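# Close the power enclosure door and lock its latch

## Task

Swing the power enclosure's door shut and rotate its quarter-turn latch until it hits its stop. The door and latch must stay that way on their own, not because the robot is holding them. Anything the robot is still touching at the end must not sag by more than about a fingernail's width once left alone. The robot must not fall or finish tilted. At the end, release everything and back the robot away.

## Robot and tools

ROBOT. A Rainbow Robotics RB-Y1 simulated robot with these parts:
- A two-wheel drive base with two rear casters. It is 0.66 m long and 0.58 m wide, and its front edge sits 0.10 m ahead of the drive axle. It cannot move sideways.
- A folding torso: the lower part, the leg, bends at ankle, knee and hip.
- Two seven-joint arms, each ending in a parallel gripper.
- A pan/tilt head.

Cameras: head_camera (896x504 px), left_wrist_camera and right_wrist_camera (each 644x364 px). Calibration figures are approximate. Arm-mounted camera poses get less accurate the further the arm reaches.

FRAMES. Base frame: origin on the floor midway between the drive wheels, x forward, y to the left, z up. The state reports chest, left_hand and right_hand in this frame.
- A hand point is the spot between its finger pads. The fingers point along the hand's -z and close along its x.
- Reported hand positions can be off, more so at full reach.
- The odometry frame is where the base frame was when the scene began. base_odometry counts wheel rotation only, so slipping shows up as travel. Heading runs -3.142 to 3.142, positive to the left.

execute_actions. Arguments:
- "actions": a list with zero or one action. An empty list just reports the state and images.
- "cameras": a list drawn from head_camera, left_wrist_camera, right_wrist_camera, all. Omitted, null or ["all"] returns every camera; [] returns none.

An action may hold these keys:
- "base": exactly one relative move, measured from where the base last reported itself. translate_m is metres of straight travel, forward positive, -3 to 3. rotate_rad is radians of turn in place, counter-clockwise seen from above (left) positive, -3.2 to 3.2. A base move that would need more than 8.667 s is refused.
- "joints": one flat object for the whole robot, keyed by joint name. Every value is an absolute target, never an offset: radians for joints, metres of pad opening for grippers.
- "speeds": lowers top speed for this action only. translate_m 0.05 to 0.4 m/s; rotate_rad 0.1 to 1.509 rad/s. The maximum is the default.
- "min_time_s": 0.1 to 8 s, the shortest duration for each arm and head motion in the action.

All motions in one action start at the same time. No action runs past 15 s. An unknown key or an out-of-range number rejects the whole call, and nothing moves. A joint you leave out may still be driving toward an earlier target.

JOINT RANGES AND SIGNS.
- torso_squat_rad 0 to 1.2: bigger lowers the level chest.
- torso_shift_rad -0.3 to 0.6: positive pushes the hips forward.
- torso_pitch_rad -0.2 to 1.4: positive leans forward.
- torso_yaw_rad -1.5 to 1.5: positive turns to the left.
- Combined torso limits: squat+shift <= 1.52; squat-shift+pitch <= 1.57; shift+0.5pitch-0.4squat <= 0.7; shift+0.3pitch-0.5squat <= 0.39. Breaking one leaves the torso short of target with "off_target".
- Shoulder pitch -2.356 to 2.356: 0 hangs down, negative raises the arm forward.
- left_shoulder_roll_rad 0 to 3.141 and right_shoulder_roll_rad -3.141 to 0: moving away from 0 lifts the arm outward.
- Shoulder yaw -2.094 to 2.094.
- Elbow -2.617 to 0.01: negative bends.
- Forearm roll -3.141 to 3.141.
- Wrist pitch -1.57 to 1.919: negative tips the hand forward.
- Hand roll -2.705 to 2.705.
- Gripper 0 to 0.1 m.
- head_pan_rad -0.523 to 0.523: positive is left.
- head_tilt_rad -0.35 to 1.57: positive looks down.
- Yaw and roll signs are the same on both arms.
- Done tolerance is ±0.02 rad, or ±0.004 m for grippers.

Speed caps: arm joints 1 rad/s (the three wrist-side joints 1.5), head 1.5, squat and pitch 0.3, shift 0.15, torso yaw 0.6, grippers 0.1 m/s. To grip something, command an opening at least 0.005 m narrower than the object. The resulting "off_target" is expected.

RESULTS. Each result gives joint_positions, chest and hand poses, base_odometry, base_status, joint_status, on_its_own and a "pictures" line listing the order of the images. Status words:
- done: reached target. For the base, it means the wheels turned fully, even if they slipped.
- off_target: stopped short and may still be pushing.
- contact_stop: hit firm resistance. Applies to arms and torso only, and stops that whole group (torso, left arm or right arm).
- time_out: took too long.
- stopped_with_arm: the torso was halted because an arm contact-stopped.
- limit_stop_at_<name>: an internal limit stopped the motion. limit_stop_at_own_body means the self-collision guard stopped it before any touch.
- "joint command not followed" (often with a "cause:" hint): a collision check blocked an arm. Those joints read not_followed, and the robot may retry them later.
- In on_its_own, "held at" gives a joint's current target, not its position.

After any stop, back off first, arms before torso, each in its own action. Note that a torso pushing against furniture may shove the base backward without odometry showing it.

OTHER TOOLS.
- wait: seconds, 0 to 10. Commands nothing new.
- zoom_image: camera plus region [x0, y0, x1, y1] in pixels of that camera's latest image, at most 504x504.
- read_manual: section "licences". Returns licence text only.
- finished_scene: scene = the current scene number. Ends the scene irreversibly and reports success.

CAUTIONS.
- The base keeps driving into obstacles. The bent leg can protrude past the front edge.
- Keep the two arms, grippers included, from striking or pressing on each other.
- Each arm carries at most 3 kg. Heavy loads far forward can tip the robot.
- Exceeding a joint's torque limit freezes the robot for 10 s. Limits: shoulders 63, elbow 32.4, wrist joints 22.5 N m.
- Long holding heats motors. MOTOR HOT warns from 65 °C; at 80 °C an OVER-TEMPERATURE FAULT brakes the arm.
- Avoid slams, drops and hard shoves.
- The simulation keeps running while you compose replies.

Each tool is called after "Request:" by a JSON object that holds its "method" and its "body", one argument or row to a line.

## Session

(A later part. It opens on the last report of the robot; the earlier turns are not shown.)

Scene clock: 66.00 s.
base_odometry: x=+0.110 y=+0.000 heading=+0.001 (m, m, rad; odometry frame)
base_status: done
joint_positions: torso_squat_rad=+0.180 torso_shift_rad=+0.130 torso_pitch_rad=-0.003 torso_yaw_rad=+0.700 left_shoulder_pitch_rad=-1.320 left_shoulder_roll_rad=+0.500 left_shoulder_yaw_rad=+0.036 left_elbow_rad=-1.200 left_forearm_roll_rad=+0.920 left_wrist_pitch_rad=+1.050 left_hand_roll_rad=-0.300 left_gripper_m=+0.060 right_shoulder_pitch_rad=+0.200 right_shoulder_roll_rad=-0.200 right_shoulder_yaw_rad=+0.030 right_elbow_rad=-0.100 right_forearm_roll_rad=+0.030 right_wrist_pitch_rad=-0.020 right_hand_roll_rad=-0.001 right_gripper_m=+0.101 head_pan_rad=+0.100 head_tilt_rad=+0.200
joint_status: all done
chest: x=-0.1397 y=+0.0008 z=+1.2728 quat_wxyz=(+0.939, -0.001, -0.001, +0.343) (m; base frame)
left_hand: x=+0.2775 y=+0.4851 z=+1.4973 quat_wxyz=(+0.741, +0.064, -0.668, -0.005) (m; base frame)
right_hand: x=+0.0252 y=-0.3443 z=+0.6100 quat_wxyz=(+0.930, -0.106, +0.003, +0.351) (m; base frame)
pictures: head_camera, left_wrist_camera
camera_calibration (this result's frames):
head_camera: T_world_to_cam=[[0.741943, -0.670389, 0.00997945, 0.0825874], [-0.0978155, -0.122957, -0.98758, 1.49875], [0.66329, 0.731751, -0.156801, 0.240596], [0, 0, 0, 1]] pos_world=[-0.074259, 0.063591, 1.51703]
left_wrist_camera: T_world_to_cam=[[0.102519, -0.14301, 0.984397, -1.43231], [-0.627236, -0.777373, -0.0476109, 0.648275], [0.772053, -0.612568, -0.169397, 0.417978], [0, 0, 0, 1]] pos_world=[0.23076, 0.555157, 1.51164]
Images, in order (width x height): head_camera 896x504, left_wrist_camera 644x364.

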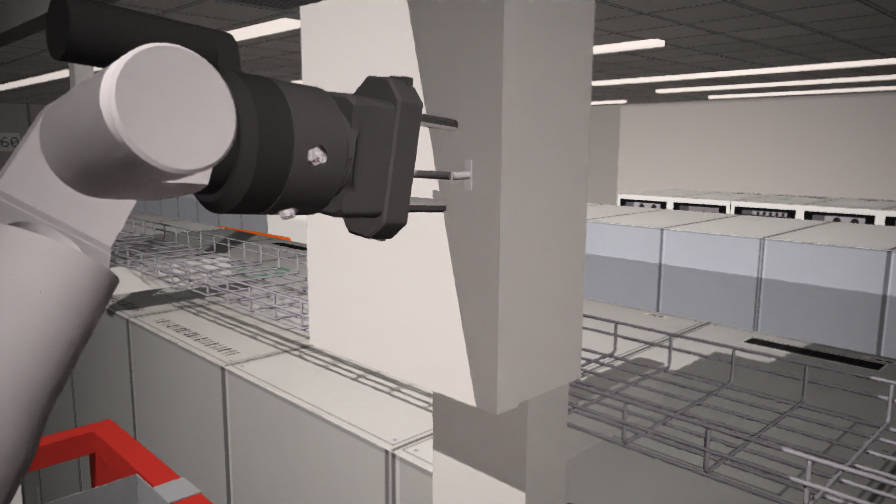

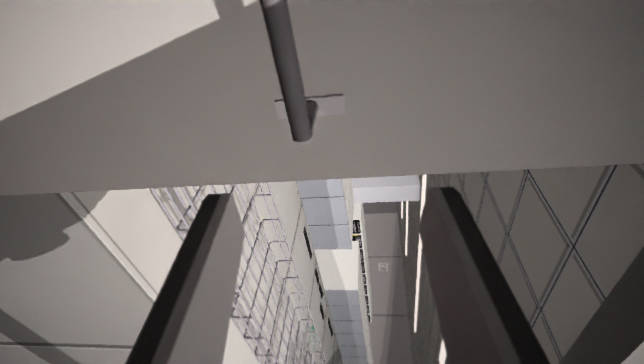

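Request:
{"method": "execute_actions", "body": {
  "actions": [
    {"joints":{"torso_shift_rad":0.21}}
  ],
  "cameras": ["head_camera","left_wrist_camera"]
}}

Scene clock: 71.50 s.
base_odometry: x=+0.110 y=+0.000 heading=+0.001 (m, m, rad; odometry frame)
base_status: not commanded
joint_positions: torso_squat_rad=+0.181 torso_shift_rad=+0.203 torso_pitch_rad=-0.012 torso_yaw_rad=+0.702 left_shoulder_pitch_rad=-1.320 left_shoulder_roll_rad=+0.502 left_shoulder_yaw_rad=+0.037 left_elbow_rad=-1.201 left_forearm_roll_rad=+0.920 left_wrist_pitch_rad=+1.050 left_hand_roll_rad=-0.300 left_gripper_m=+0.060 right_shoulder_pitch_rad=+0.200 right_shoulder_roll_rad=-0.200 right_shoulder_yaw_rad=+0.030 right_elbow_rad=-0.100 right_forearm_roll_rad=+0.030 right_wrist_pitch_rad=-0.020 right_hand_roll_rad=-0.001 right_gripper_m=+0.101 head_pan_rad=+0.100 head_tilt_rad=+0.200
joint_status: torso_shift_rad contact_stop (moved +0.073 of +0.080)
chest: x=-0.0925 y=+0.0008 z=+1.2642 quat_wxyz=(+0.939, -0.002, -0.005, +0.344) (m; base frame)
left_hand: x=+0.3209 y=+0.4869 z=+1.4930 quat_wxyz=(+0.738, +0.066, -0.671, -0.004) (m; base frame)
right_hand: x=+0.0789 y=-0.3439 z=+0.6029 quat_wxyz=(+0.930, -0.108, -0.001, +0.351) (m; base frame)
pictures: head_camera, left_wrist_camera
camera_calibration (this result's frames):
head_camera: T_world_to_cam=[[0.743377, -0.668674, 0.0162898, 0.0397759], [-0.0890857, -0.123117, -0.988386, 1.49673], [0.662913, 0.733292, -0.151091, 0.200763], [0, 0, 0, 1]] pos_world=[-0.0293194, 0.0636519, 1.50903]
left_wrist_camera: T_world_to_cam=[[0.0936247, -0.142993, 0.985285, -1.43068], [-0.623705, -0.779799, -0.0539049, 0.686064], [0.776033, -0.60948, -0.162194, 0.371345], [0, 0, 0, 1]] pos_world=[0.273672, 0.556743, 1.50684]
Images, in order (width x height): head_camera 896x504, left_wrist_camera 644x364.

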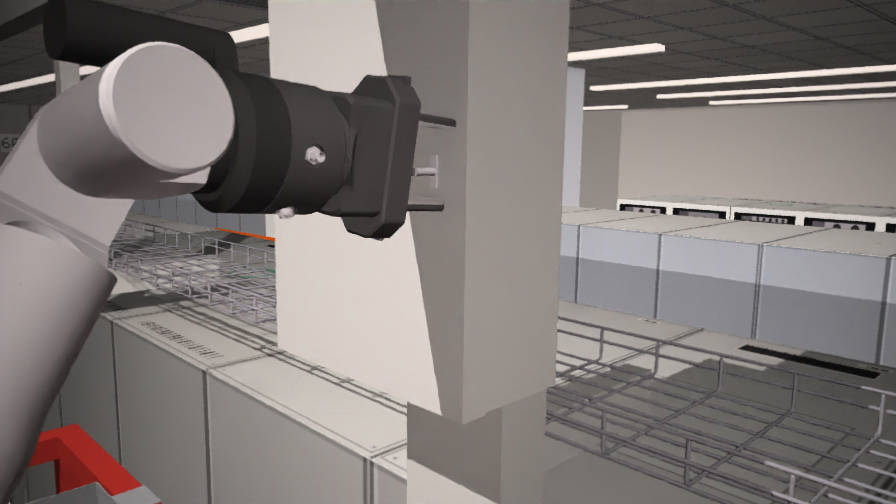

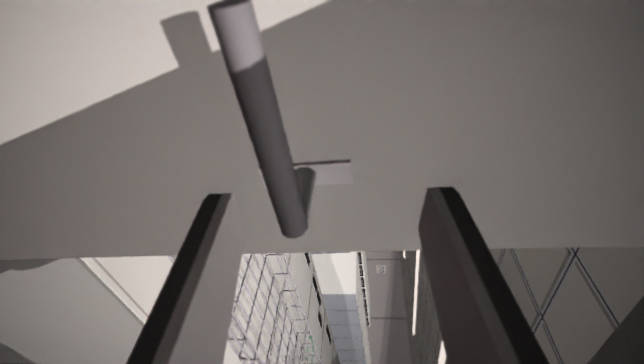

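Request:
{"method": "execute_actions", "body": {
  "actions": [
    {"joints":{"torso_shift_rad":0.19,"left_gripper_m":0.004}}
  ],
  "cameras": []
}}

Request:
{"method": "execute_actions", "body": {
  "actions": [
    {"joints":{"left_hand_roll_rad":0.5},"min_time_s":1.5}
  ],
  "cameras": ["head_camera","left_wrist_camera"]
}}

Scene clock: 74.53 s.
base_odometry: x=+0.110 y=+0.000 heading=+0.001 (m, m, rad; odometry frame)
base_status: not commanded
joint_positions: torso_squat_rad=+0.181 torso_shift_rad=+0.190 torso_pitch_rad=-0.010 torso_yaw_rad=+0.702 left_shoulder_pitch_rad=-1.320 left_shoulder_roll_rad=+0.500 left_shoulder_yaw_rad=+0.036 left_elbow_rad=-1.200 left_forearm_roll_rad=+0.920 left_wrist_pitch_rad=+1.050 left_hand_roll_rad=-0.300 left_gripper_m=+0.004 right_shoulder_pitch_rad=+0.200 right_shoulder_roll_rad=-0.200 right_shoulder_yaw_rad=+0.030 right_elbow_rad=-0.100 right_forearm_roll_rad=+0.030 right_wrist_pitch_rad=-0.020 right_hand_roll_rad=-0.001 right_gripper_m=+0.101 head_pan_rad=+0.100 head_tilt_rad=+0.200
joint_status: all done
chest: x=-0.1011 y=+0.0008 z=+1.2661 quat_wxyz=(+0.939, -0.002, -0.005, +0.344) (m; base frame)
left_hand: x=+0.3137 y=+0.4856 z=+1.4936 quat_wxyz=(+0.739, +0.065, -0.670, -0.005) (m; base frame)
right_hand: x=+0.0689 y=-0.3440 z=+0.6044 quat_wxyz=(+0.930, -0.107, -0.001, +0.351) (m; base frame)
pictures: none
No camera images: the call's "cameras" was empty. Leave "cameras" out to get every camera's image.

Scene clock: 76.33 s.
base_odometry: x=+0.110 y=+0.000 heading=+0.001 (m, m, rad; odometry frame)
base_status: not commanded
joint_positions: torso_squat_rad=+0.181 torso_shift_rad=+0.190 torso_pitch_rad=-0.010 torso_yaw_rad=+0.702 left_shoulder_pitch_rad=-1.320 left_shoulder_roll_rad=+0.500 left_shoulder_yaw_rad=+0.036 left_elbow_rad=-1.200 left_forearm_roll_rad=+0.920 left_wrist_pitch_rad=+1.050 left_hand_roll_rad=+0.500 left_gripper_m=+0.004 right_shoulder_pitch_rad=+0.200 right_shoulder_roll_rad=-0.200 right_shoulder_yaw_rad=+0.030 right_elbow_rad=-0.100 right_forearm_roll_rad=+0.030 right_wrist_pitch_rad=-0.020 right_hand_roll_rad=-0.001 right_gripper_m=+0.101 head_pan_rad=+0.100 head_tilt_rad=+0.200
joint_status: all done
chest: x=-0.1011 y=+0.0008 z=+1.2661 quat_wxyz=(+0.939, -0.002, -0.005, +0.344) (m; base frame)
left_hand: x=+0.3137 y=+0.4856 z=+1.4936 quat_wxyz=(+0.683, -0.201, -0.643, +0.284) (m; base frame)
right_hand: x=+0.0689 y=-0.3440 z=+0.6044 quat_wxyz=(+0.930, -0.107, -0.001, +0.351) (m; base frame)
pictures: head_camera, left_wrist_camera
camera_calibration (this result's frames):
head_camera: T_world_to_cam=[[0.743067, -0.66905, 0.0149496, 0.047795], [-0.0909253, -0.123066, -0.988224, 1.49742], [0.663011, 0.732958, -0.15228, 0.208249], [0, 0, 0, 1]] pos_world=[-0.0374336, 0.06362, 1.51078]
left_wrist_camera: T_world_to_cam=[[0.0101741, 0.607191, 0.794491, -1.48395], [-0.587005, -0.639596, 0.49633, -0.220718], [0.80952, -0.471419, 0.349917, -0.466201], [0, 0, 0, 1]] pos_world=[0.262934, 0.540096, 1.45167]
Images, in order (width x height): head_camera 896x504, left_wrist_camera 644x364.

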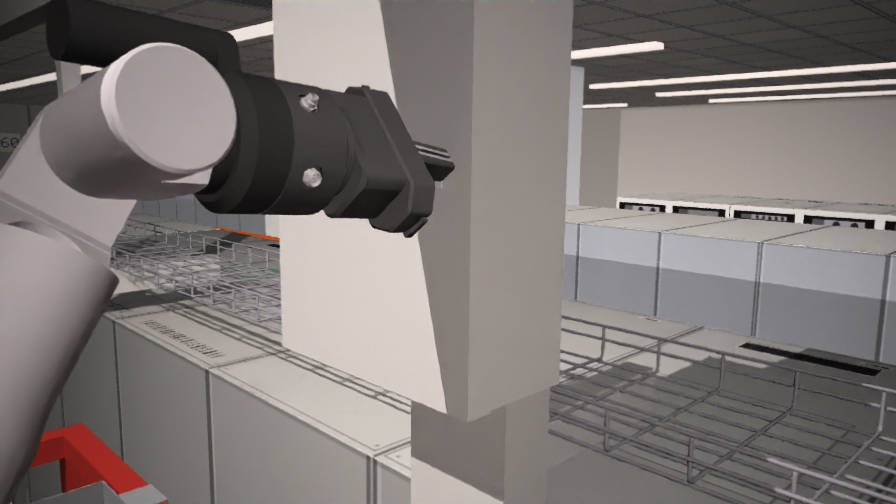

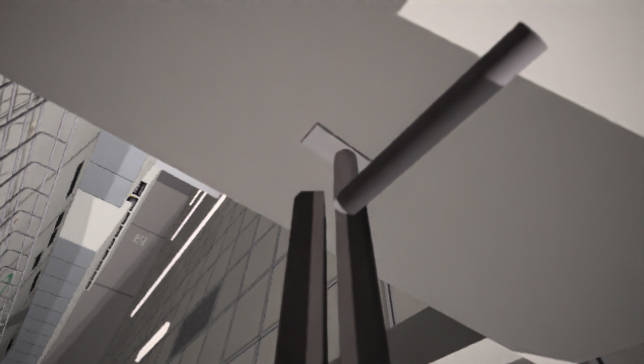

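Request:
{"method": "execute_actions", "body": {
  "actions": [
    {"joints":{"left_hand_roll_rad":-0.3,"left_gripper_m":0.06,"torso_shift_rad":0.17}}
  ],
  "cameras": []
}}

Request:
{"method": "execute_actions", "body": {
  "actions": [
    {"joints":{"torso_yaw_rad":0.77,"left_forearm_roll_rad":0.97,"left_wrist_pitch_rad":1.1,"torso_squat_rad":0.21}}
  ],
  "cameras": []
}}

Request:
{"method": "execute_actions", "body": {
  "actions": [
    {"joints":{"torso_shift_rad":0.23}}
  ],
  "cameras": ["head_camera","left_wrist_camera"]
}}

Scene clock: 80.57 s.
base_odometry: x=+0.110 y=+0.000 heading=+0.001 (m, m, rad; odometry frame)
base_status: not commanded
joint_positions: torso_squat_rad=+0.181 torso_shift_rad=+0.170 torso_pitch_rad=-0.010 torso_yaw_rad=+0.702 left_shoulder_pitch_rad=-1.320 left_shoulder_roll_rad=+0.500 left_shoulder_yaw_rad=+0.036 left_elbow_rad=-1.200 left_forearm_roll_rad=+0.920 left_wrist_pitch_rad=+1.050 left_hand_roll_rad=-0.300 left_gripper_m=+0.060 right_shoulder_pitch_rad=+0.200 right_shoulder_roll_rad=-0.200 right_shoulder_yaw_rad=+0.030 right_elbow_rad=-0.100 right_forearm_roll_rad=+0.030 right_wrist_pitch_rad=-0.020 right_hand_roll_rad=-0.001 right_gripper_m=+0.101 head_pan_rad=+0.100 head_tilt_rad=+0.200
joint_status: all done
chest: x=-0.1146 y=+0.0008 z=+1.2686 quat_wxyz=(+0.939, -0.002, -0.005, +0.344) (m; base frame)
left_hand: x=+0.3002 y=+0.4856 z=+1.4960 quat_wxyz=(+0.739, +0.065, -0.670, -0.005) (m; base frame)
right_hand: x=+0.0554 y=-0.3440 z=+0.6069 quat_wxyz=(+0.930, -0.107, +0.000, +0.351) (m; base frame)
pictures: none
No camera images: the call's "cameras" was empty. Leave "cameras" out to get every camera's image.

Scene clock: 81.33 s.
base_odometry: x=+0.110 y=+0.000 heading=+0.001 (m, m, rad; odometry frame)
base_status: not commanded
joint_positions: torso_squat_rad=+0.210 torso_shift_rad=+0.170 torso_pitch_rad=-0.010 torso_yaw_rad=+0.770 left_shoulder_pitch_rad=-1.320 left_shoulder_roll_rad=+0.500 left_shoulder_yaw_rad=+0.036 left_elbow_rad=-1.200 left_forearm_roll_rad=+0.970 left_wrist_pitch_rad=+1.100 left_hand_roll_rad=-0.300 left_gripper_m=+0.060 right_shoulder_pitch_rad=+0.200 right_shoulder_roll_rad=-0.200 right_shoulder_yaw_rad=+0.030 right_elbow_rad=-0.100 right_forearm_roll_rad=+0.030 right_wrist_pitch_rad=-0.020 right_hand_roll_rad=-0.001 right_gripper_m=+0.101 head_pan_rad=+0.100 head_tilt_rad=+0.200
joint_status: all done
chest: x=-0.1153 y=+0.0008 z=+1.2647 quat_wxyz=(+0.927, -0.002, -0.004, +0.376) (m; base frame)
left_hand: x=+0.2661 y=+0.5007 z=+1.4827 quat_wxyz=(+0.752, +0.058, -0.656, +0.012) (m; base frame)
right_hand: x=+0.0778 y=-0.3321 z=+0.6032 quat_wxyz=(+0.918, -0.108, -0.004, +0.383) (m; base frame)
pictures: none
No camera images: the call's "cameras" was empty. Leave "cameras" out to get every camera's image.

Scene clock: 82.50 s.
base_odometry: x=+0.110 y=+0.000 heading=+0.001 (m, m, rad; odometry frame)
base_status: not commanded
joint_positions: torso_squat_rad=+0.210 torso_shift_rad=+0.230 torso_pitch_rad=-0.009 torso_yaw_rad=+0.770 left_shoulder_pitch_rad=-1.320 left_shoulder_roll_rad=+0.500 left_shoulder_yaw_rad=+0.036 left_elbow_rad=-1.200 left_forearm_roll_rad=+0.970 left_wrist_pitch_rad=+1.100 left_hand_roll_rad=-0.300 left_gripper_m=+0.060 right_shoulder_pitch_rad=+0.200 right_shoulder_roll_rad=-0.200 right_shoulder_yaw_rad=+0.030 right_elbow_rad=-0.100 right_forearm_roll_rad=+0.030 right_wrist_pitch_rad=-0.020 right_hand_roll_rad=-0.001 right_gripper_m=+0.101 head_pan_rad=+0.100 head_tilt_rad=+0.200
joint_status: all done
chest: x=-0.0748 y=+0.0008 z=+1.2565 quat_wxyz=(+0.927, -0.002, -0.004, +0.376) (m; base frame)
left_hand: x=+0.3067 y=+0.5007 z=+1.4743 quat_wxyz=(+0.752, +0.058, -0.656, +0.012) (m; base frame)
right_hand: x=+0.1179 y=-0.3321 z=+0.5949 quat_wxyz=(+0.918, -0.108, -0.004, +0.383) (m; base frame)
pictures: head_camera, left_wrist_camera
camera_calibration (this result's frames):
head_camera: T_world_to_cam=[[0.786959, -0.616824, 0.0149474, 0.0316543], [-0.082874, -0.129677, -0.988087, 1.49074], [0.611414, 0.776345, -0.153169, 0.18656], [0, 0, 0, 1]] pos_world=[-0.0154324, 0.0680048, 1.50109]
left_wrist_camera: T_world_to_cam=[[0.134852, -0.107291, 0.98504, -1.43913], [-0.612604, -0.790387, -0.00222388, 0.612716], [0.778801, -0.60314, -0.172313, 0.398596], [0, 0, 0, 1]] pos_world=[0.258996, 0.570285, 1.48765]
Images, in order (width x height): head_camera 896x504, left_wrist_camera 644x364.

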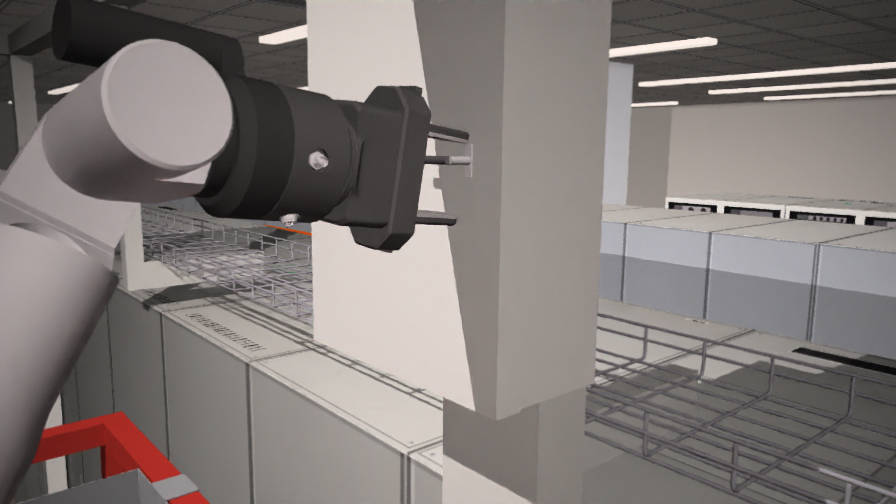

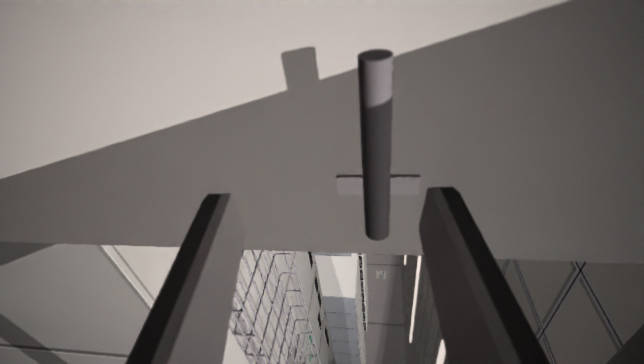

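Request:
{"method": "execute_actions", "body": {
  "actions": [
    {"joints":{"left_shoulder_pitch_rad":-1.335,"left_shoulder_roll_rad":0.53,"torso_shift_rad":0.27}}
  ],
  "cameras": ["left_wrist_camera"]
}}

Scene clock: 86.57 s.
base_odometry: x=+0.110 y=+0.000 heading=+0.001 (m, m, rad; odometry frame)
base_status: not commanded
joint_positions: torso_squat_rad=+0.210 torso_shift_rad=+0.269 torso_pitch_rad=-0.012 torso_yaw_rad=+0.771 left_shoulder_pitch_rad=-1.334 left_shoulder_roll_rad=+0.532 left_shoulder_yaw_rad=+0.037 left_elbow_rad=-1.201 left_forearm_roll_rad=+0.970 left_wrist_pitch_rad=+1.101 left_hand_roll_rad=-0.300 left_gripper_m=+0.059 right_shoulder_pitch_rad=+0.200 right_shoulder_roll_rad=-0.200 right_shoulder_yaw_rad=+0.030 right_elbow_rad=-0.100 right_forearm_roll_rad=+0.030 right_wrist_pitch_rad=-0.020 right_hand_roll_rad=-0.001 right_gripper_m=+0.101 head_pan_rad=+0.100 head_tilt_rad=+0.200
joint_status: all done
chest: x=-0.0501 y=+0.0007 z=+1.2499 quat_wxyz=(+0.927, -0.003, -0.006, +0.376) (m; base frame)
left_hand: x=+0.3199 y=+0.5105 z=+1.4833 quat_wxyz=(+0.746, +0.075, -0.661, +0.015) (m; base frame)
right_hand: x=+0.1447 y=-0.3319 z=+0.5889 quat_wxyz=(+0.917, -0.108, -0.005, +0.383) (m; base frame)
pictures: left_wrist_camera
camera_calibration (this result's frames):
left_wrist_camera: T_world_to_cam=[[0.122416, -0.125896, 0.984462, -1.43437], [-0.592655, -0.804926, -0.029241, 0.669648], [0.7961, -0.579866, -0.173148, 0.379667], [0, 0, 0, 1]] pos_world=[0.270206, 0.578592, 1.4974]
Images, in order (width x height): left_wrist_camera 644x364.

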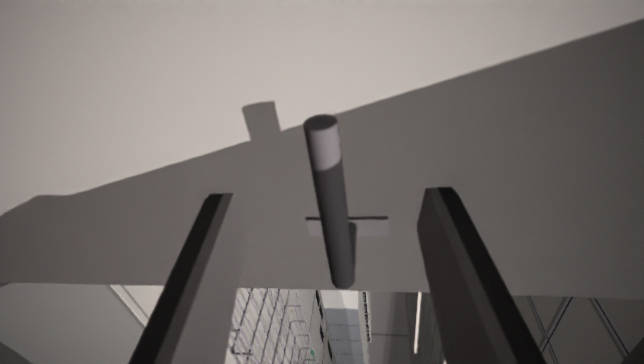

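Centered. Close and turn.

Request:
{"method": "execute_actions", "body": {
  "actions": [
    {"joints":{"left_gripper_m":0.003}}
  ],
  "cameras": []
}}

Request:
{"method": "execute_actions", "body": {
  "actions": [
    {"joints":{"left_hand_roll_rad":0.6},"min_time_s":1.5}
  ],
  "cameras": ["head_camera","left_wrist_camera"]
}}

Scene clock: 89.93 s.
base_odometry: x=+0.110 y=+0.000 heading=+0.001 (m, m, rad; odometry frame)
base_status: not commanded
joint_positions: torso_squat_rad=+0.210 torso_shift_rad=+0.269 torso_pitch_rad=-0.012 torso_yaw_rad=+0.770 left_shoulder_pitch_rad=-1.340 left_shoulder_roll_rad=+0.533 left_shoulder_yaw_rad=+0.040 left_elbow_rad=-1.202 left_forearm_roll_rad=+0.970 left_wrist_pitch_rad=+1.097 left_hand_roll_rad=-0.300 left_gripper_m=+0.018 right_shoulder_pitch_rad=+0.200 right_shoulder_roll_rad=-0.200 right_shoulder_yaw_rad=+0.030 right_elbow_rad=-0.100 right_forearm_roll_rad=+0.030 right_wrist_pitch_rad=-0.020 right_hand_roll_rad=-0.001 right_gripper_m=+0.101 head_pan_rad=+0.100 head_tilt_rad=+0.200
joint_status: left_gripper_m off_target (ended at +0.018, target +0.003)
chest: x=-0.0496 y=+0.0006 z=+1.2498 quat_wxyz=(+0.927, -0.002, -0.005, +0.376) (m; base frame)
left_hand: x=+0.3200 y=+0.5091 z=+1.4886 quat_wxyz=(+0.743, +0.076, -0.665, +0.013) (m; base frame)
right_hand: x=+0.1447 y=-0.3319 z=+0.5885 quat_wxyz=(+0.918, -0.108, -0.005, +0.383) (m; base frame)
pictures: none
No camera images: the call's "cameras" was empty. Leave "cameras" out to get every camera's image.

Scene clock: 91.73 s.
base_odometry: x=+0.110 y=+0.000 heading=+0.001 (m, m, rad; odometry frame)
base_status: not commanded
joint_positions: torso_squat_rad=+0.210 torso_shift_rad=+0.269 torso_pitch_rad=-0.012 torso_yaw_rad=+0.770 left_shoulder_pitch_rad=-1.340 left_shoulder_roll_rad=+0.532 left_shoulder_yaw_rad=+0.038 left_elbow_rad=-1.203 left_forearm_roll_rad=+0.970 left_wrist_pitch_rad=+1.099 left_hand_roll_rad=+0.600 left_gripper_m=+0.019 right_shoulder_pitch_rad=+0.200 right_shoulder_roll_rad=-0.200 right_shoulder_yaw_rad=+0.030 right_elbow_rad=-0.100 right_forearm_roll_rad=+0.030 right_wrist_pitch_rad=-0.020 right_hand_roll_rad=-0.001 right_gripper_m=+0.101 head_pan_rad=+0.100 head_tilt_rad=+0.200
joint_status: all done
chest: x=-0.0496 y=+0.0003 z=+1.2498 quat_wxyz=(+0.927, -0.002, -0.005, +0.376) (m; base frame)
left_hand: x=+0.3208 y=+0.5078 z=+1.4877 quat_wxyz=(+0.665, -0.220, -0.631, +0.334) (m; base frame)
right_hand: x=+0.1447 y=-0.3319 z=+0.5884 quat_wxyz=(+0.918, -0.107, -0.005, +0.383) (m; base frame)
pictures: head_camera, left_wrist_camera
camera_calibration (this result's frames):
head_camera: T_world_to_cam=[[0.787033, -0.616701, 0.016094, 0.0101752], [-0.0807078, -0.128793, -0.988382, 1.48668], [0.611609, 0.77659, -0.151137, 0.167963], [0, 0, 0, 1]] pos_world=[0.00925041, 0.0673098, 1.49463]
left_wrist_camera: T_world_to_cam=[[-0.019858, 0.687392, 0.726015, -1.42204], [-0.553974, -0.612063, 0.56435, -0.325275], [0.832297, -0.390986, 0.392952, -0.571557], [0, 0, 0, 1]] pos_world=[0.267272, 0.55494, 1.44059]
Images, in order (width x height): head_camera 896x504, left_wrist_camera 644x364.

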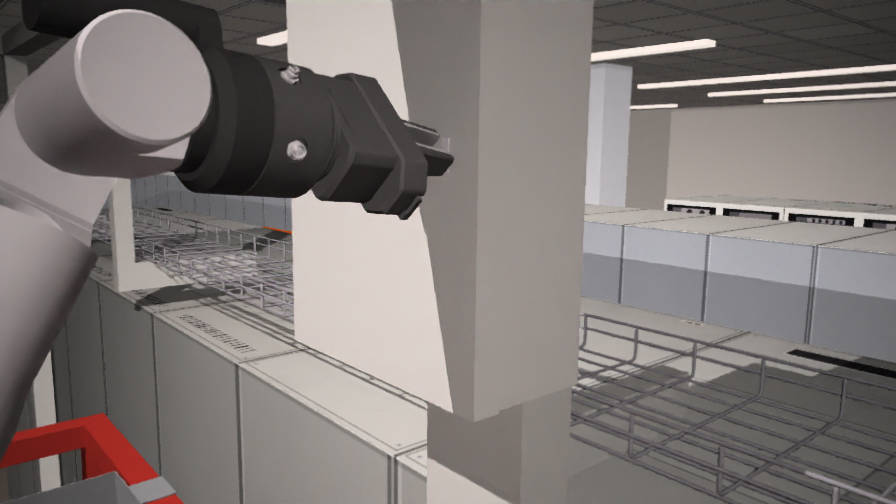

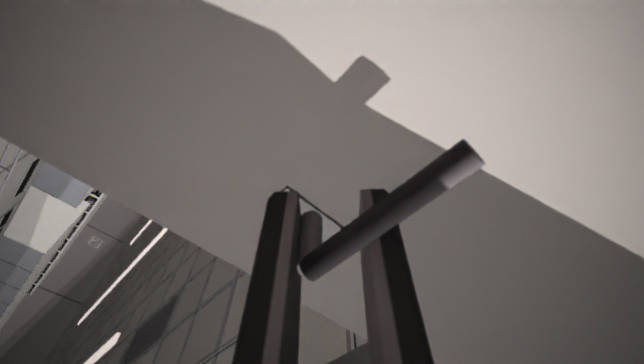

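Request:
{"method": "execute_actions", "body": {
  "actions": [
    {"joints":{"left_gripper_m":0.06,"left_hand_roll_rad":-0.3},"min_time_s":1}
  ],
  "cameras": []
}}

Request:
{"method": "execute_actions", "body": {
  "actions": [
    {"joints":{"left_shoulder_roll_rad":0.6,"left_shoulder_pitch_rad":-1.32,"torso_shift_rad":0.285}}
  ],
  "cameras": ["left_wrist_camera","head_camera"]
}}

Scene clock: 97.07 s.
base_odometry: x=+0.110 y=+0.000 heading=+0.001 (m, m, rad; odometry frame)
base_status: not commanded
joint_positions: torso_squat_rad=+0.210 torso_shift_rad=+0.269 torso_pitch_rad=-0.012 torso_yaw_rad=+0.771 left_shoulder_pitch_rad=-1.334 left_shoulder_roll_rad=+0.534 left_shoulder_yaw_rad=+0.039 left_elbow_rad=-1.200 left_forearm_roll_rad=+0.969 left_wrist_pitch_rad=+1.100 left_hand_roll_rad=-0.300 left_gripper_m=+0.060 right_shoulder_pitch_rad=+0.200 right_shoulder_roll_rad=-0.200 right_shoulder_yaw_rad=+0.030 right_elbow_rad=-0.100 right_forearm_roll_rad=+0.030 right_wrist_pitch_rad=-0.020 right_hand_roll_rad=-0.001 right_gripper_m=+0.101 head_pan_rad=+0.100 head_tilt_rad=+0.200
joint_status: all done
chest: x=-0.0497 y=+0.0010 z=+1.2499 quat_wxyz=(+0.927, -0.003, -0.005, +0.376) (m; base frame)
left_hand: x=+0.3194 y=+0.5126 z=+1.4831 quat_wxyz=(+0.746, +0.075, -0.661, +0.016) (m; base frame)
right_hand: x=+0.1448 y=-0.3319 z=+0.5889 quat_wxyz=(+0.917, -0.108, -0.005, +0.383) (m; base frame)
pictures: none
No camera images: the call's "cameras" was empty. Leave "cameras" out to get every camera's image.

Scene clock: 98.50 s.
base_odometry: x=+0.110 y=+0.000 heading=+0.001 (m, m, rad; odometry frame)
base_status: not commanded
joint_positions: torso_squat_rad=+0.210 torso_shift_rad=+0.285 torso_pitch_rad=-0.010 torso_yaw_rad=+0.770 left_shoulder_pitch_rad=-1.320 left_shoulder_roll_rad=+0.600 left_shoulder_yaw_rad=+0.036 left_elbow_rad=-1.200 left_forearm_roll_rad=+0.970 left_wrist_pitch_rad=+1.100 left_hand_roll_rad=-0.300 left_gripper_m=+0.060 right_shoulder_pitch_rad=+0.200 right_shoulder_roll_rad=-0.200 right_shoulder_yaw_rad=+0.030 right_elbow_rad=-0.100 right_forearm_roll_rad=+0.030 right_wrist_pitch_rad=-0.020 right_hand_roll_rad=-0.001 right_gripper_m=+0.101 head_pan_rad=+0.100 head_tilt_rad=+0.200
joint_status: all done
chest: x=-0.0385 y=+0.0008 z=+1.2469 quat_wxyz=(+0.927, -0.002, -0.004, +0.376) (m; base frame)
left_hand: x=+0.3088 y=+0.5423 z=+1.4827 quat_wxyz=(+0.748, +0.103, -0.655, +0.034) (m; base frame)
right_hand: x=+0.1543 y=-0.3321 z=+0.5854 quat_wxyz=(+0.918, -0.108, -0.004, +0.383) (m; base frame)
pictures: head_camera, left_wrist_camera
camera_calibration (this result's frames):
head_camera: T_world_to_cam=[[0.786959, -0.61682, 0.0150923, 0.00305525], [-0.0827393, -0.129738, -0.98809, 1.4843], [0.611432, 0.776338, -0.153134, 0.162812], [0, 0, 0, 1]] pos_world=[0.0208573, 0.0680578, 1.49151]
left_wrist_camera: T_world_to_cam=[[0.139242, -0.134038, 0.981145, -1.4243], [-0.537674, -0.842261, -0.0387591, 0.70605], [0.831576, -0.522139, -0.189347, 0.388536], [0, 0, 0, 1]] pos_world=[0.254849, 0.606638, 1.49838]
Images, in order (width x height): head_camera 896x504, left_wrist_camera 644x364.

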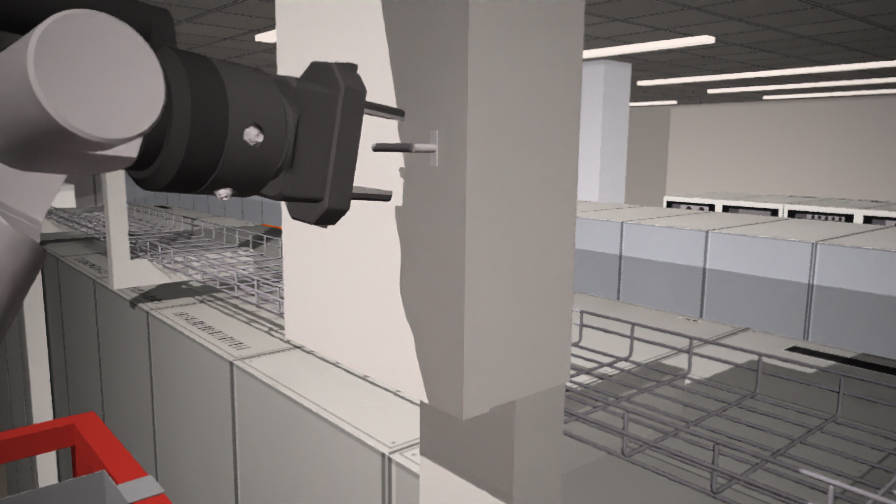

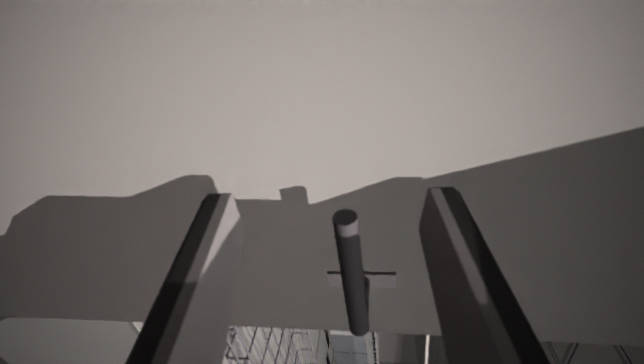

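Request:
{"method": "execute_actions", "body": {
  "actions": [
    {"joints":{"left_shoulder_roll_rad":0.56,"left_shoulder_pitch_rad":-1.33,"torso_shift_rad":0.295}}
  ],
  "cameras": ["left_wrist_camera"]
}}

Request:
{"method": "execute_actions", "body": {
  "actions": [
    {"joints":{"left_gripper_m":0.002}}
  ],
  "cameras": ["left_wrist_camera"]
}}

Request:
{"method": "execute_actions", "body": {
  "actions": [
    {"joints":{"left_hand_roll_rad":0.3},"min_time_s":1.5}
  ],
  "cameras": ["left_wrist_camera"]
}}

Scene clock: 102.07 s.
base_odometry: x=+0.110 y=+0.000 heading=+0.001 (m, m, rad; odometry frame)
base_status: not commanded
joint_positions: torso_squat_rad=+0.211 torso_shift_rad=+0.289 torso_pitch_rad=-0.017 torso_yaw_rad=+0.773 left_shoulder_pitch_rad=-1.329 left_shoulder_roll_rad=+0.563 left_shoulder_yaw_rad=+0.038 left_elbow_rad=-1.200 left_forearm_roll_rad=+0.970 left_wrist_pitch_rad=+1.100 left_hand_roll_rad=-0.300 left_gripper_m=+0.060 right_shoulder_pitch_rad=+0.200 right_shoulder_roll_rad=-0.200 right_shoulder_yaw_rad=+0.030 right_elbow_rad=-0.100 right_forearm_roll_rad=+0.030 right_wrist_pitch_rad=-0.020 right_hand_roll_rad=-0.001 right_gripper_m=+0.101 head_pan_rad=+0.100 head_tilt_rad=+0.200
joint_status: torso_shift_rad contact_stop (moved +0.004 of +0.010); the others done
chest: x=-0.0384 y=+0.0009 z=+1.2460 quat_wxyz=(+0.926, -0.004, -0.008, +0.377) (m; base frame)
left_hand: x=+0.3184 y=+0.5264 z=+1.4836 quat_wxyz=(+0.744, +0.089, -0.662, +0.025) (m; base frame)
right_hand: x=+0.1604 y=-0.3316 z=+0.5861 quat_wxyz=(+0.917, -0.109, -0.007, +0.383) (m; base frame)
pictures: left_wrist_camera
camera_calibration (this result's frames):
left_wrist_camera: T_world_to_cam=[[0.121923, -0.129238, 0.98409, -1.43006], [-0.565135, -0.824113, -0.0382113, 0.696301], [0.815939, -0.551485, -0.173515, 0.36941], [0, 0, 0, 1]] pos_world=[0.266445, 0.592737, 1.49801]
Images, in order (width x height): left_wrist_camera 644x364.

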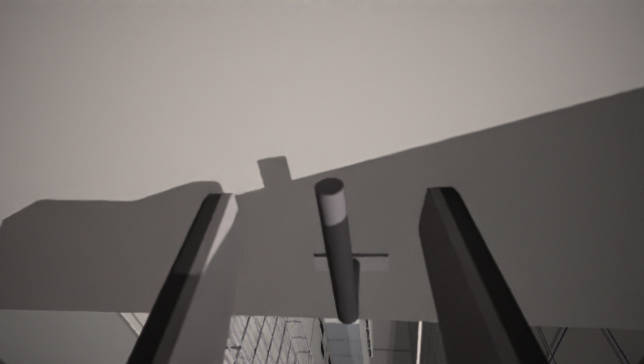

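not run: a stop came earlier in this reply.

not run: a stop came earlier in this reply.

Request:
{"method": "execute_actions", "body": {
  "actions": [
    {"joints":{"left_gripper_m":0.002,"torso_shift_rad":0.283}}
  ],
  "cameras": ["left_wrist_camera"]
}}

Request:
{"method": "execute_actions", "body": {
  "actions": [
    {"joints":{"left_hand_roll_rad":0.4},"min_time_s":1.5}
  ],
  "cameras": ["left_wrist_camera","head_camera"]
}}

Scene clock: 104.47 s.
base_odometry: x=+0.110 y=+0.000 heading=+0.001 (m, m, rad; odometry frame)
base_status: not commanded
joint_positions: torso_squat_rad=+0.211 torso_shift_rad=+0.283 torso_pitch_rad=-0.015 torso_yaw_rad=+0.772 left_shoulder_pitch_rad=-1.332 left_shoulder_roll_rad=+0.561 left_shoulder_yaw_rad=+0.037 left_elbow_rad=-1.201 left_forearm_roll_rad=+0.970 left_wrist_pitch_rad=+1.099 left_hand_roll_rad=-0.300 left_gripper_m=+0.008 right_shoulder_pitch_rad=+0.200 right_shoulder_roll_rad=-0.200 right_shoulder_yaw_rad=+0.030 right_elbow_rad=-0.100 right_forearm_roll_rad=+0.030 right_wrist_pitch_rad=-0.020 right_hand_roll_rad=-0.001 right_gripper_m=+0.101 head_pan_rad=+0.100 head_tilt_rad=+0.200
joint_status: left_gripper_m off_target (ended at +0.008, target +0.002); the others done
chest: x=-0.0417 y=+0.0008 z=+1.2472 quat_wxyz=(+0.926, -0.003, -0.007, +0.376) (m; base frame)
left_hand: x=+0.3169 y=+0.5240 z=+1.4856 quat_wxyz=(+0.744, +0.088, -0.662, +0.023) (m; base frame)
right_hand: x=+0.1556 y=-0.3317 z=+0.5868 quat_wxyz=(+0.917, -0.109, -0.007, +0.383) (m; base frame)
pictures: left_wrist_camera
camera_calibration (this result's frames):
left_wrist_camera: T_world_to_cam=[[0.121014, -0.131661, 0.983881, -1.43029], [-0.568476, -0.821725, -0.0400407, 0.696069], [0.813751, -0.554467, -0.174286, 0.373039], [0, 0, 0, 1]] pos_world=[0.265222, 0.590502, 1.50012]
Images, in order (width x height): left_wrist_camera 644x364.

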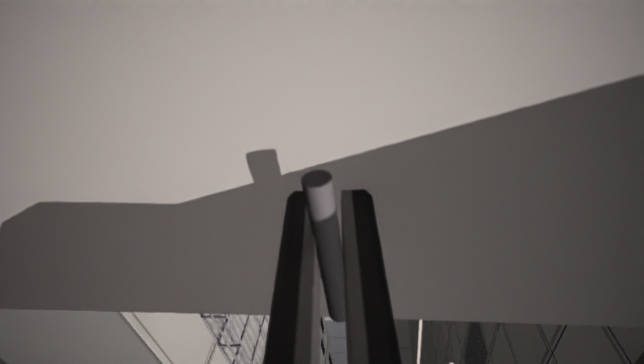

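Scene clock: 106.27 s.
base_odometry: x=+0.110 y=+0.000 heading=+0.001 (m, m, rad; odometry frame)
base_status: not commanded
joint_positions: torso_squat_rad=+0.211 torso_shift_rad=+0.283 torso_pitch_rad=-0.015 torso_yaw_rad=+0.772 left_shoulder_pitch_rad=-1.332 left_shoulder_roll_rad=+0.560 left_shoulder_yaw_rad=+0.037 left_elbow_rad=-1.201 left_forearm_roll_rad=+0.970 left_wrist_pitch_rad=+1.099 left_hand_roll_rad=+0.399 left_gripper_m=+0.020 right_shoulder_pitch_rad=+0.200 right_shoulder_roll_rad=-0.200 right_shoulder_yaw_rad=+0.030 right_elbow_rad=-0.100 right_forearm_roll_rad=+0.030 right_wrist_pitch_rad=-0.020 right_hand_roll_rad=-0.001 right_gripper_m=+0.101 head_pan_rad=+0.100 head_tilt_rad=+0.200
joint_status: all done
chest: x=-0.0417 y=+0.0006 z=+1.2472 quat_wxyz=(+0.926, -0.003, -0.007, +0.376) (m; base frame)
left_hand: x=+0.3174 y=+0.5230 z=+1.4856 quat_wxyz=(+0.692, -0.144, -0.652, +0.275) (m; base frame)
right_hand: x=+0.1556 y=-0.3317 z=+0.5867 quat_wxyz=(+0.917, -0.109, -0.007, +0.383) (m; base frame)
pictures: head_camera, left_wrist_camera
camera_calibration (this result's frames):
head_camera: T_world_to_cam=[[0.788011, -0.615354, 0.0194529, 0.0000803064], [-0.0766942, -0.129466, -0.988613, 1.48519], [0.610866, 0.777546, -0.149215, 0.160136], [0, 0, 0, 1]] pos_world=[0.0160201, 0.0678168, 1.49217]
left_wrist_camera: T_world_to_cam=[[-0.000889778, 0.527728, 0.849413, -1.53689], [-0.532172, -0.719394, 0.446392, -0.0922413], [0.846636, -0.451637, 0.281482, -0.369201], [0, 0, 0, 1]] pos_world=[0.262123, 0.577956, 1.45055]
Images, in order (width x height): head_camera 896x504, left_wrist_camera 644x364.

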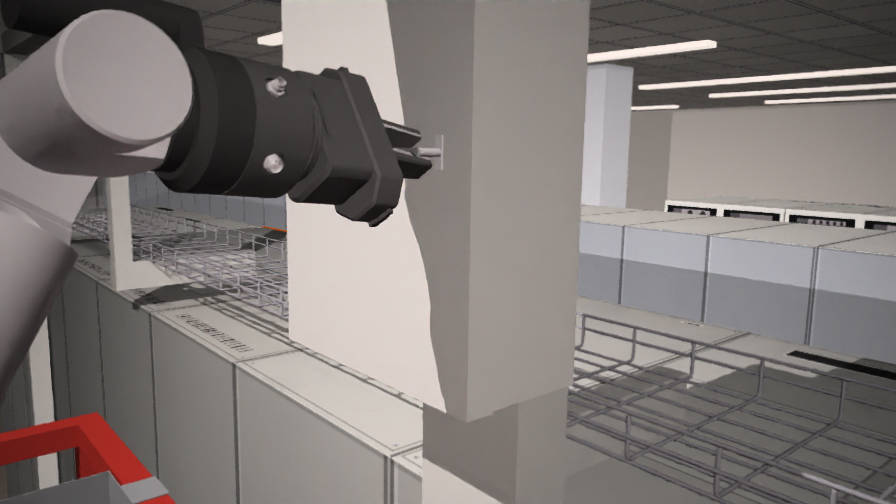

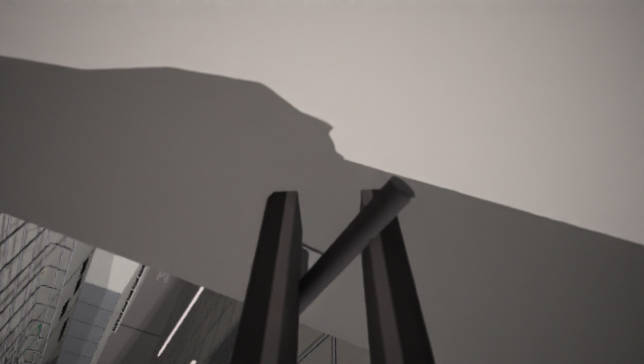

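Request:
{"method": "execute_actions", "body": {
  "actions": [
    {"joints":{"left_hand_roll_rad":-1.1},"min_time_s":2.5}
  ],
  "cameras": ["left_wrist_camera","head_camera"]
}}

Scene clock: 110.43 s.
base_odometry: x=+0.110 y=+0.000 heading=+0.001 (m, m, rad; odometry frame)
base_status: not commanded
joint_positions: torso_squat_rad=+0.211 torso_shift_rad=+0.283 torso_pitch_rad=-0.015 torso_yaw_rad=+0.772 left_shoulder_pitch_rad=-1.332 left_shoulder_roll_rad=+0.564 left_shoulder_yaw_rad=+0.042 left_elbow_rad=-1.198 left_forearm_roll_rad=+0.970 left_wrist_pitch_rad=+1.098 left_hand_roll_rad=-1.096 left_gripper_m=+0.035 right_shoulder_pitch_rad=+0.200 right_shoulder_roll_rad=-0.200 right_shoulder_yaw_rad=+0.030 right_elbow_rad=-0.100 right_forearm_roll_rad=+0.030 right_wrist_pitch_rad=-0.020 right_hand_roll_rad=-0.001 right_gripper_m=+0.101 head_pan_rad=+0.100 head_tilt_rad=+0.200
joint_status: left_hand_roll_rad contact_stop (moved -1.496 of -1.499)
chest: x=-0.0417 y=+0.0009 z=+1.2472 quat_wxyz=(+0.926, -0.003, -0.007, +0.377) (m; base frame)
left_hand: x=+0.3150 y=+0.5268 z=+1.4871 quat_wxyz=(+0.694, +0.339, -0.577, -0.264) (m; base frame)
right_hand: x=+0.1556 y=-0.3317 z=+0.5869 quat_wxyz=(+0.917, -0.109, -0.007, +0.383) (m; base frame)
pictures: head_camera, left_wrist_camera
camera_calibration (this result's frames):
head_camera: T_world_to_cam=[[0.788105, -0.615222, 0.0198133, -0.000149269], [-0.0766861, -0.130071, -0.988535, 1.48514], [0.610746, 0.777549, -0.149689, 0.16045], [0, 0, 0, 1]] pos_world=[0.0160128, 0.0683239, 1.49213]
left_wrist_camera: T_world_to_cam=[[0.185893, -0.789313, 0.585175, -0.512217], [-0.663079, -0.540272, -0.518104, 1.28977], [0.7251, -0.291705, -0.62381, 0.93437], [0, 0, 0, 1]] pos_world=[0.272928, 0.565089, 1.55084]
Images, in order (width x height): head_camera 896x504, left_wrist_camera 644x364.

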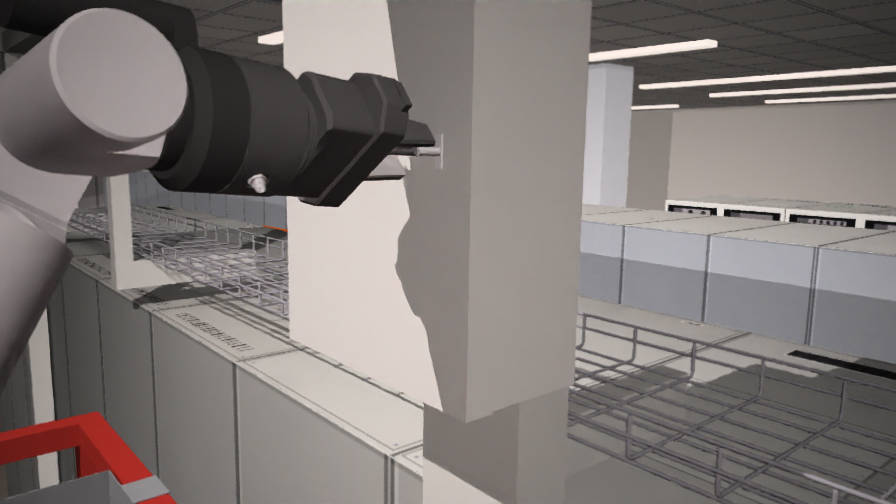

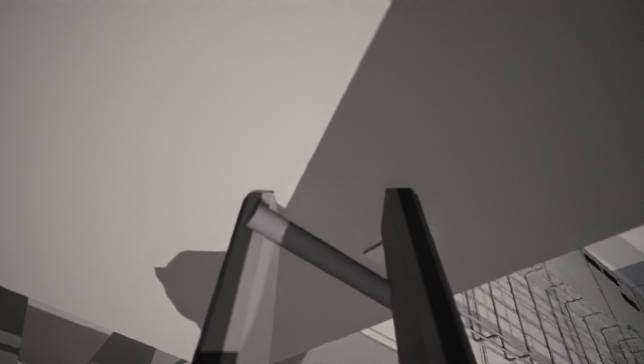

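Request:
{"method": "execute_actions", "body": {
  "actions": [
    {"joints":{"left_hand_roll_rad":-0.3,"left_gripper_m":0.06},"min_time_s":1}
  ],
  "cameras": []
}}

Request:
{"method": "execute_actions", "body": {
  "actions": [
    {"joints":{"torso_shift_rad":0.2}}
  ],
  "cameras": []
}}

Request:
{"method": "execute_actions", "body": {
  "actions": [
    {"joints":{"left_gripper_m":0,"left_shoulder_roll_rad":0.62,"left_shoulder_pitch_rad":-1.37}}
  ],
  "cameras": ["left_wrist_camera","head_camera"]
}}

Scene clock: 116.00 s.
base_odometry: x=+0.110 y=+0.000 heading=+0.001 (m, m, rad; odometry frame)
base_status: not commanded
joint_positions: torso_squat_rad=+0.211 torso_shift_rad=+0.283 torso_pitch_rad=-0.015 torso_yaw_rad=+0.772 left_shoulder_pitch_rad=-1.332 left_shoulder_roll_rad=+0.564 left_shoulder_yaw_rad=+0.041 left_elbow_rad=-1.199 left_forearm_roll_rad=+0.970 left_wrist_pitch_rad=+1.098 left_hand_roll_rad=-0.300 left_gripper_m=+0.060 right_shoulder_pitch_rad=+0.200 right_shoulder_roll_rad=-0.200 right_shoulder_yaw_rad=+0.030 right_elbow_rad=-0.100 right_forearm_roll_rad=+0.030 right_wrist_pitch_rad=-0.020 right_hand_roll_rad=-0.001 right_gripper_m=+0.101 head_pan_rad=+0.100 head_tilt_rad=+0.200
joint_status: all done
chest: x=-0.0417 y=+0.0009 z=+1.2472 quat_wxyz=(+0.926, -0.003, -0.007, +0.376) (m; base frame)
left_hand: x=+0.3153 y=+0.5264 z=+1.4870 quat_wxyz=(+0.743, +0.089, -0.663, +0.025) (m; base frame)
right_hand: x=+0.1556 y=-0.3318 z=+0.5869 quat_wxyz=(+0.917, -0.109, -0.007, +0.383) (m; base frame)
pictures: none
No camera images: the call's "cameras" was empty. Leave "cameras" out to get every camera's image.

Scene clock: 117.33 s.
base_odometry: x=+0.110 y=+0.000 heading=+0.001 (m, m, rad; odometry frame)
base_status: not commanded
joint_positions: torso_squat_rad=+0.211 torso_shift_rad=+0.200 torso_pitch_rad=-0.015 torso_yaw_rad=+0.772 left_shoulder_pitch_rad=-1.332 left_shoulder_roll_rad=+0.564 left_shoulder_yaw_rad=+0.041 left_elbow_rad=-1.199 left_forearm_roll_rad=+0.970 left_wrist_pitch_rad=+1.098 left_hand_roll_rad=-0.300 left_gripper_m=+0.060 right_shoulder_pitch_rad=+0.200 right_shoulder_roll_rad=-0.200 right_shoulder_yaw_rad=+0.030 right_elbow_rad=-0.100 right_forearm_roll_rad=+0.030 right_wrist_pitch_rad=-0.020 right_hand_roll_rad=-0.001 right_gripper_m=+0.101 head_pan_rad=+0.100 head_tilt_rad=+0.200
joint_status: all done
chest: x=-0.0968 y=+0.0009 z=+1.2608 quat_wxyz=(+0.926, -0.003, -0.007, +0.376) (m; base frame)
left_hand: x=+0.2603 y=+0.5264 z=+1.5005 quat_wxyz=(+0.743, +0.089, -0.663, +0.025) (m; base frame)
right_hand: x=+0.1004 y=-0.3317 z=+0.6004 quat_wxyz=(+0.917, -0.109, -0.006, +0.383) (m; base frame)
pictures: none
No camera images: the call's "cameras" was empty. Leave "cameras" out to get every camera's image.

Scene clock: 118.40 s.
base_odometry: x=+0.110 y=+0.000 heading=+0.001 (m, m, rad; odometry frame)
base_status: not commanded
joint_positions: torso_squat_rad=+0.211 torso_shift_rad=+0.200 torso_pitch_rad=-0.015 torso_yaw_rad=+0.772 left_shoulder_pitch_rad=-1.370 left_shoulder_roll_rad=+0.620 left_shoulder_yaw_rad=+0.041 left_elbow_rad=-1.199 left_forearm_roll_rad=+0.970 left_wrist_pitch_rad=+1.098 left_hand_roll_rad=-0.300 left_gripper_m=+0.001 right_shoulder_pitch_rad=+0.200 right_shoulder_roll_rad=-0.200 right_shoulder_yaw_rad=+0.030 right_elbow_rad=-0.100 right_forearm_roll_rad=+0.030 right_wrist_pitch_rad=-0.020 right_hand_roll_rad=-0.001 right_gripper_m=+0.101 head_pan_rad=+0.100 head_tilt_rad=+0.200
joint_status: all done
chest: x=-0.0967 y=+0.0009 z=+1.2608 quat_wxyz=(+0.926, -0.003, -0.007, +0.376) (m; base frame)
left_hand: x=+0.2404 y=+0.5378 z=+1.5328 quat_wxyz=(+0.730, +0.118, -0.673, +0.026) (m; base frame)
right_hand: x=+0.1004 y=-0.3318 z=+0.6004 quat_wxyz=(+0.917, -0.109, -0.006, +0.383) (m; base frame)
pictures: head_camera, left_wrist_camera
camera_calibration (this result's frames):
head_camera: T_world_to_cam=[[0.788017, -0.615345, 0.0195137, 0.0432261], [-0.0770132, -0.129972, -0.988522, 1.49427], [0.610818, 0.777469, -0.149809, 0.196243], [0, 0, 0, 1]] pos_world=[-0.0388526, 0.0682396, 1.50568]
left_wrist_camera: T_world_to_cam=[[0.0940394, -0.170876, 0.980795, -1.43336], [-0.530237, -0.842405, -0.095926, 0.753352], [0.842618, -0.511033, -0.169824, 0.41405], [0, 0, 0, 1]] pos_world=[0.185362, 0.601293, 1.54842]
Images, in order (width x height): head_camera 896x504, left_wrist_camera 644x364.

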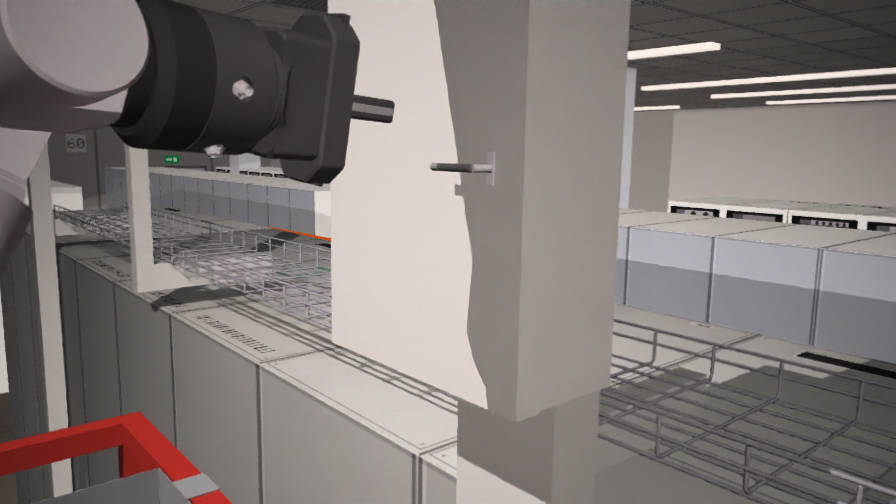

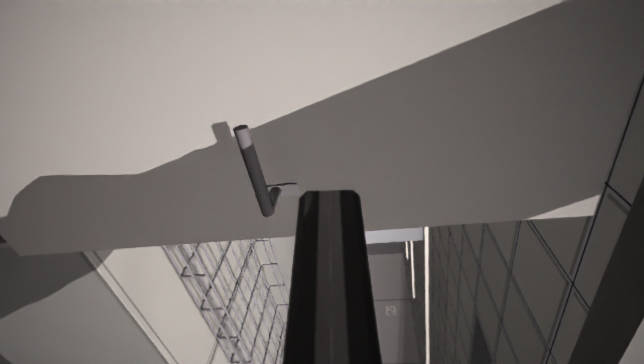

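Request:
{"method": "execute_actions", "body": {
  "actions": [
    {"joints":{"torso_shift_rad":0.31}}
  ],
  "cameras": ["head_camera"]
}}

Scene clock: 121.27 s.
base_odometry: x=+0.110 y=+0.000 heading=+0.000 (m, m, rad; odometry frame)
base_status: not commanded
joint_positions: torso_squat_rad=+0.211 torso_shift_rad=+0.309 torso_pitch_rad=-0.017 torso_yaw_rad=+0.771 left_shoulder_pitch_rad=-1.370 left_shoulder_roll_rad=+0.620 left_shoulder_yaw_rad=+0.041 left_elbow_rad=-1.199 left_forearm_roll_rad=+0.970 left_wrist_pitch_rad=+1.098 left_hand_roll_rad=-0.300 left_gripper_m=+0.001 right_shoulder_pitch_rad=+0.205 right_shoulder_roll_rad=-0.195 right_shoulder_yaw_rad=+0.030 right_elbow_rad=-0.099 right_forearm_roll_rad=+0.030 right_wrist_pitch_rad=-0.020 right_hand_roll_rad=-0.001 right_gripper_m=+0.101 head_pan_rad=+0.100 head_tilt_rad=+0.200
joint_status: all done
chest: x=-0.0251 y=+0.0009 z=+1.2420 quat_wxyz=(+0.927, -0.004, -0.007, +0.376) (m; base frame)
left_hand: x=+0.3120 y=+0.5375 z=+1.5145 quat_wxyz=(+0.729, +0.118, -0.673, +0.025) (m; base frame)
right_hand: x=+0.1674 y=-0.3320 z=+0.5816 quat_wxyz=(+0.918, -0.108, -0.003, +0.382) (m; base frame)
pictures: head_camera
camera_calibration (this result's frames):
head_camera: T_world_to_cam=[[0.78763, -0.615803, 0.0206182, -0.0142338], [-0.075695, -0.129917, -0.988631, 1.48139], [0.611481, 0.777115, -0.14894, 0.148634], [0, 0, 0, 1]] pos_world=[0.0324582, 0.0681874, 1.48698]
Images, in order (width x height): head_camera 896x504.

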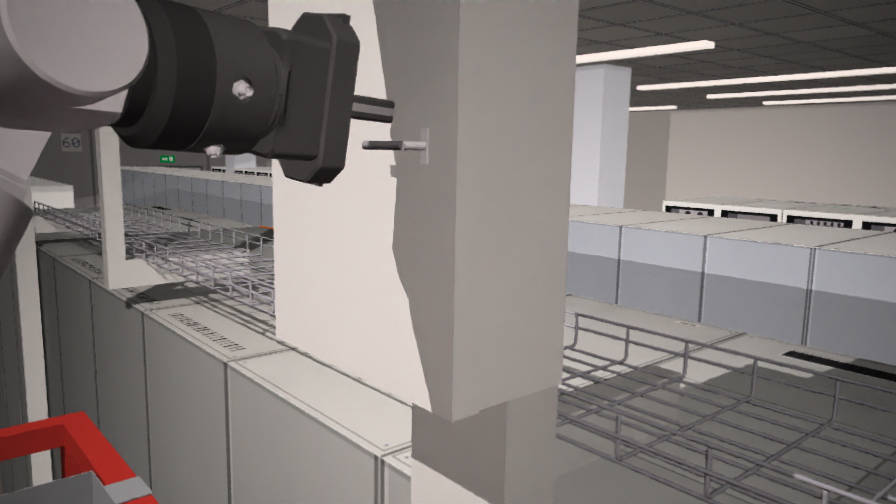

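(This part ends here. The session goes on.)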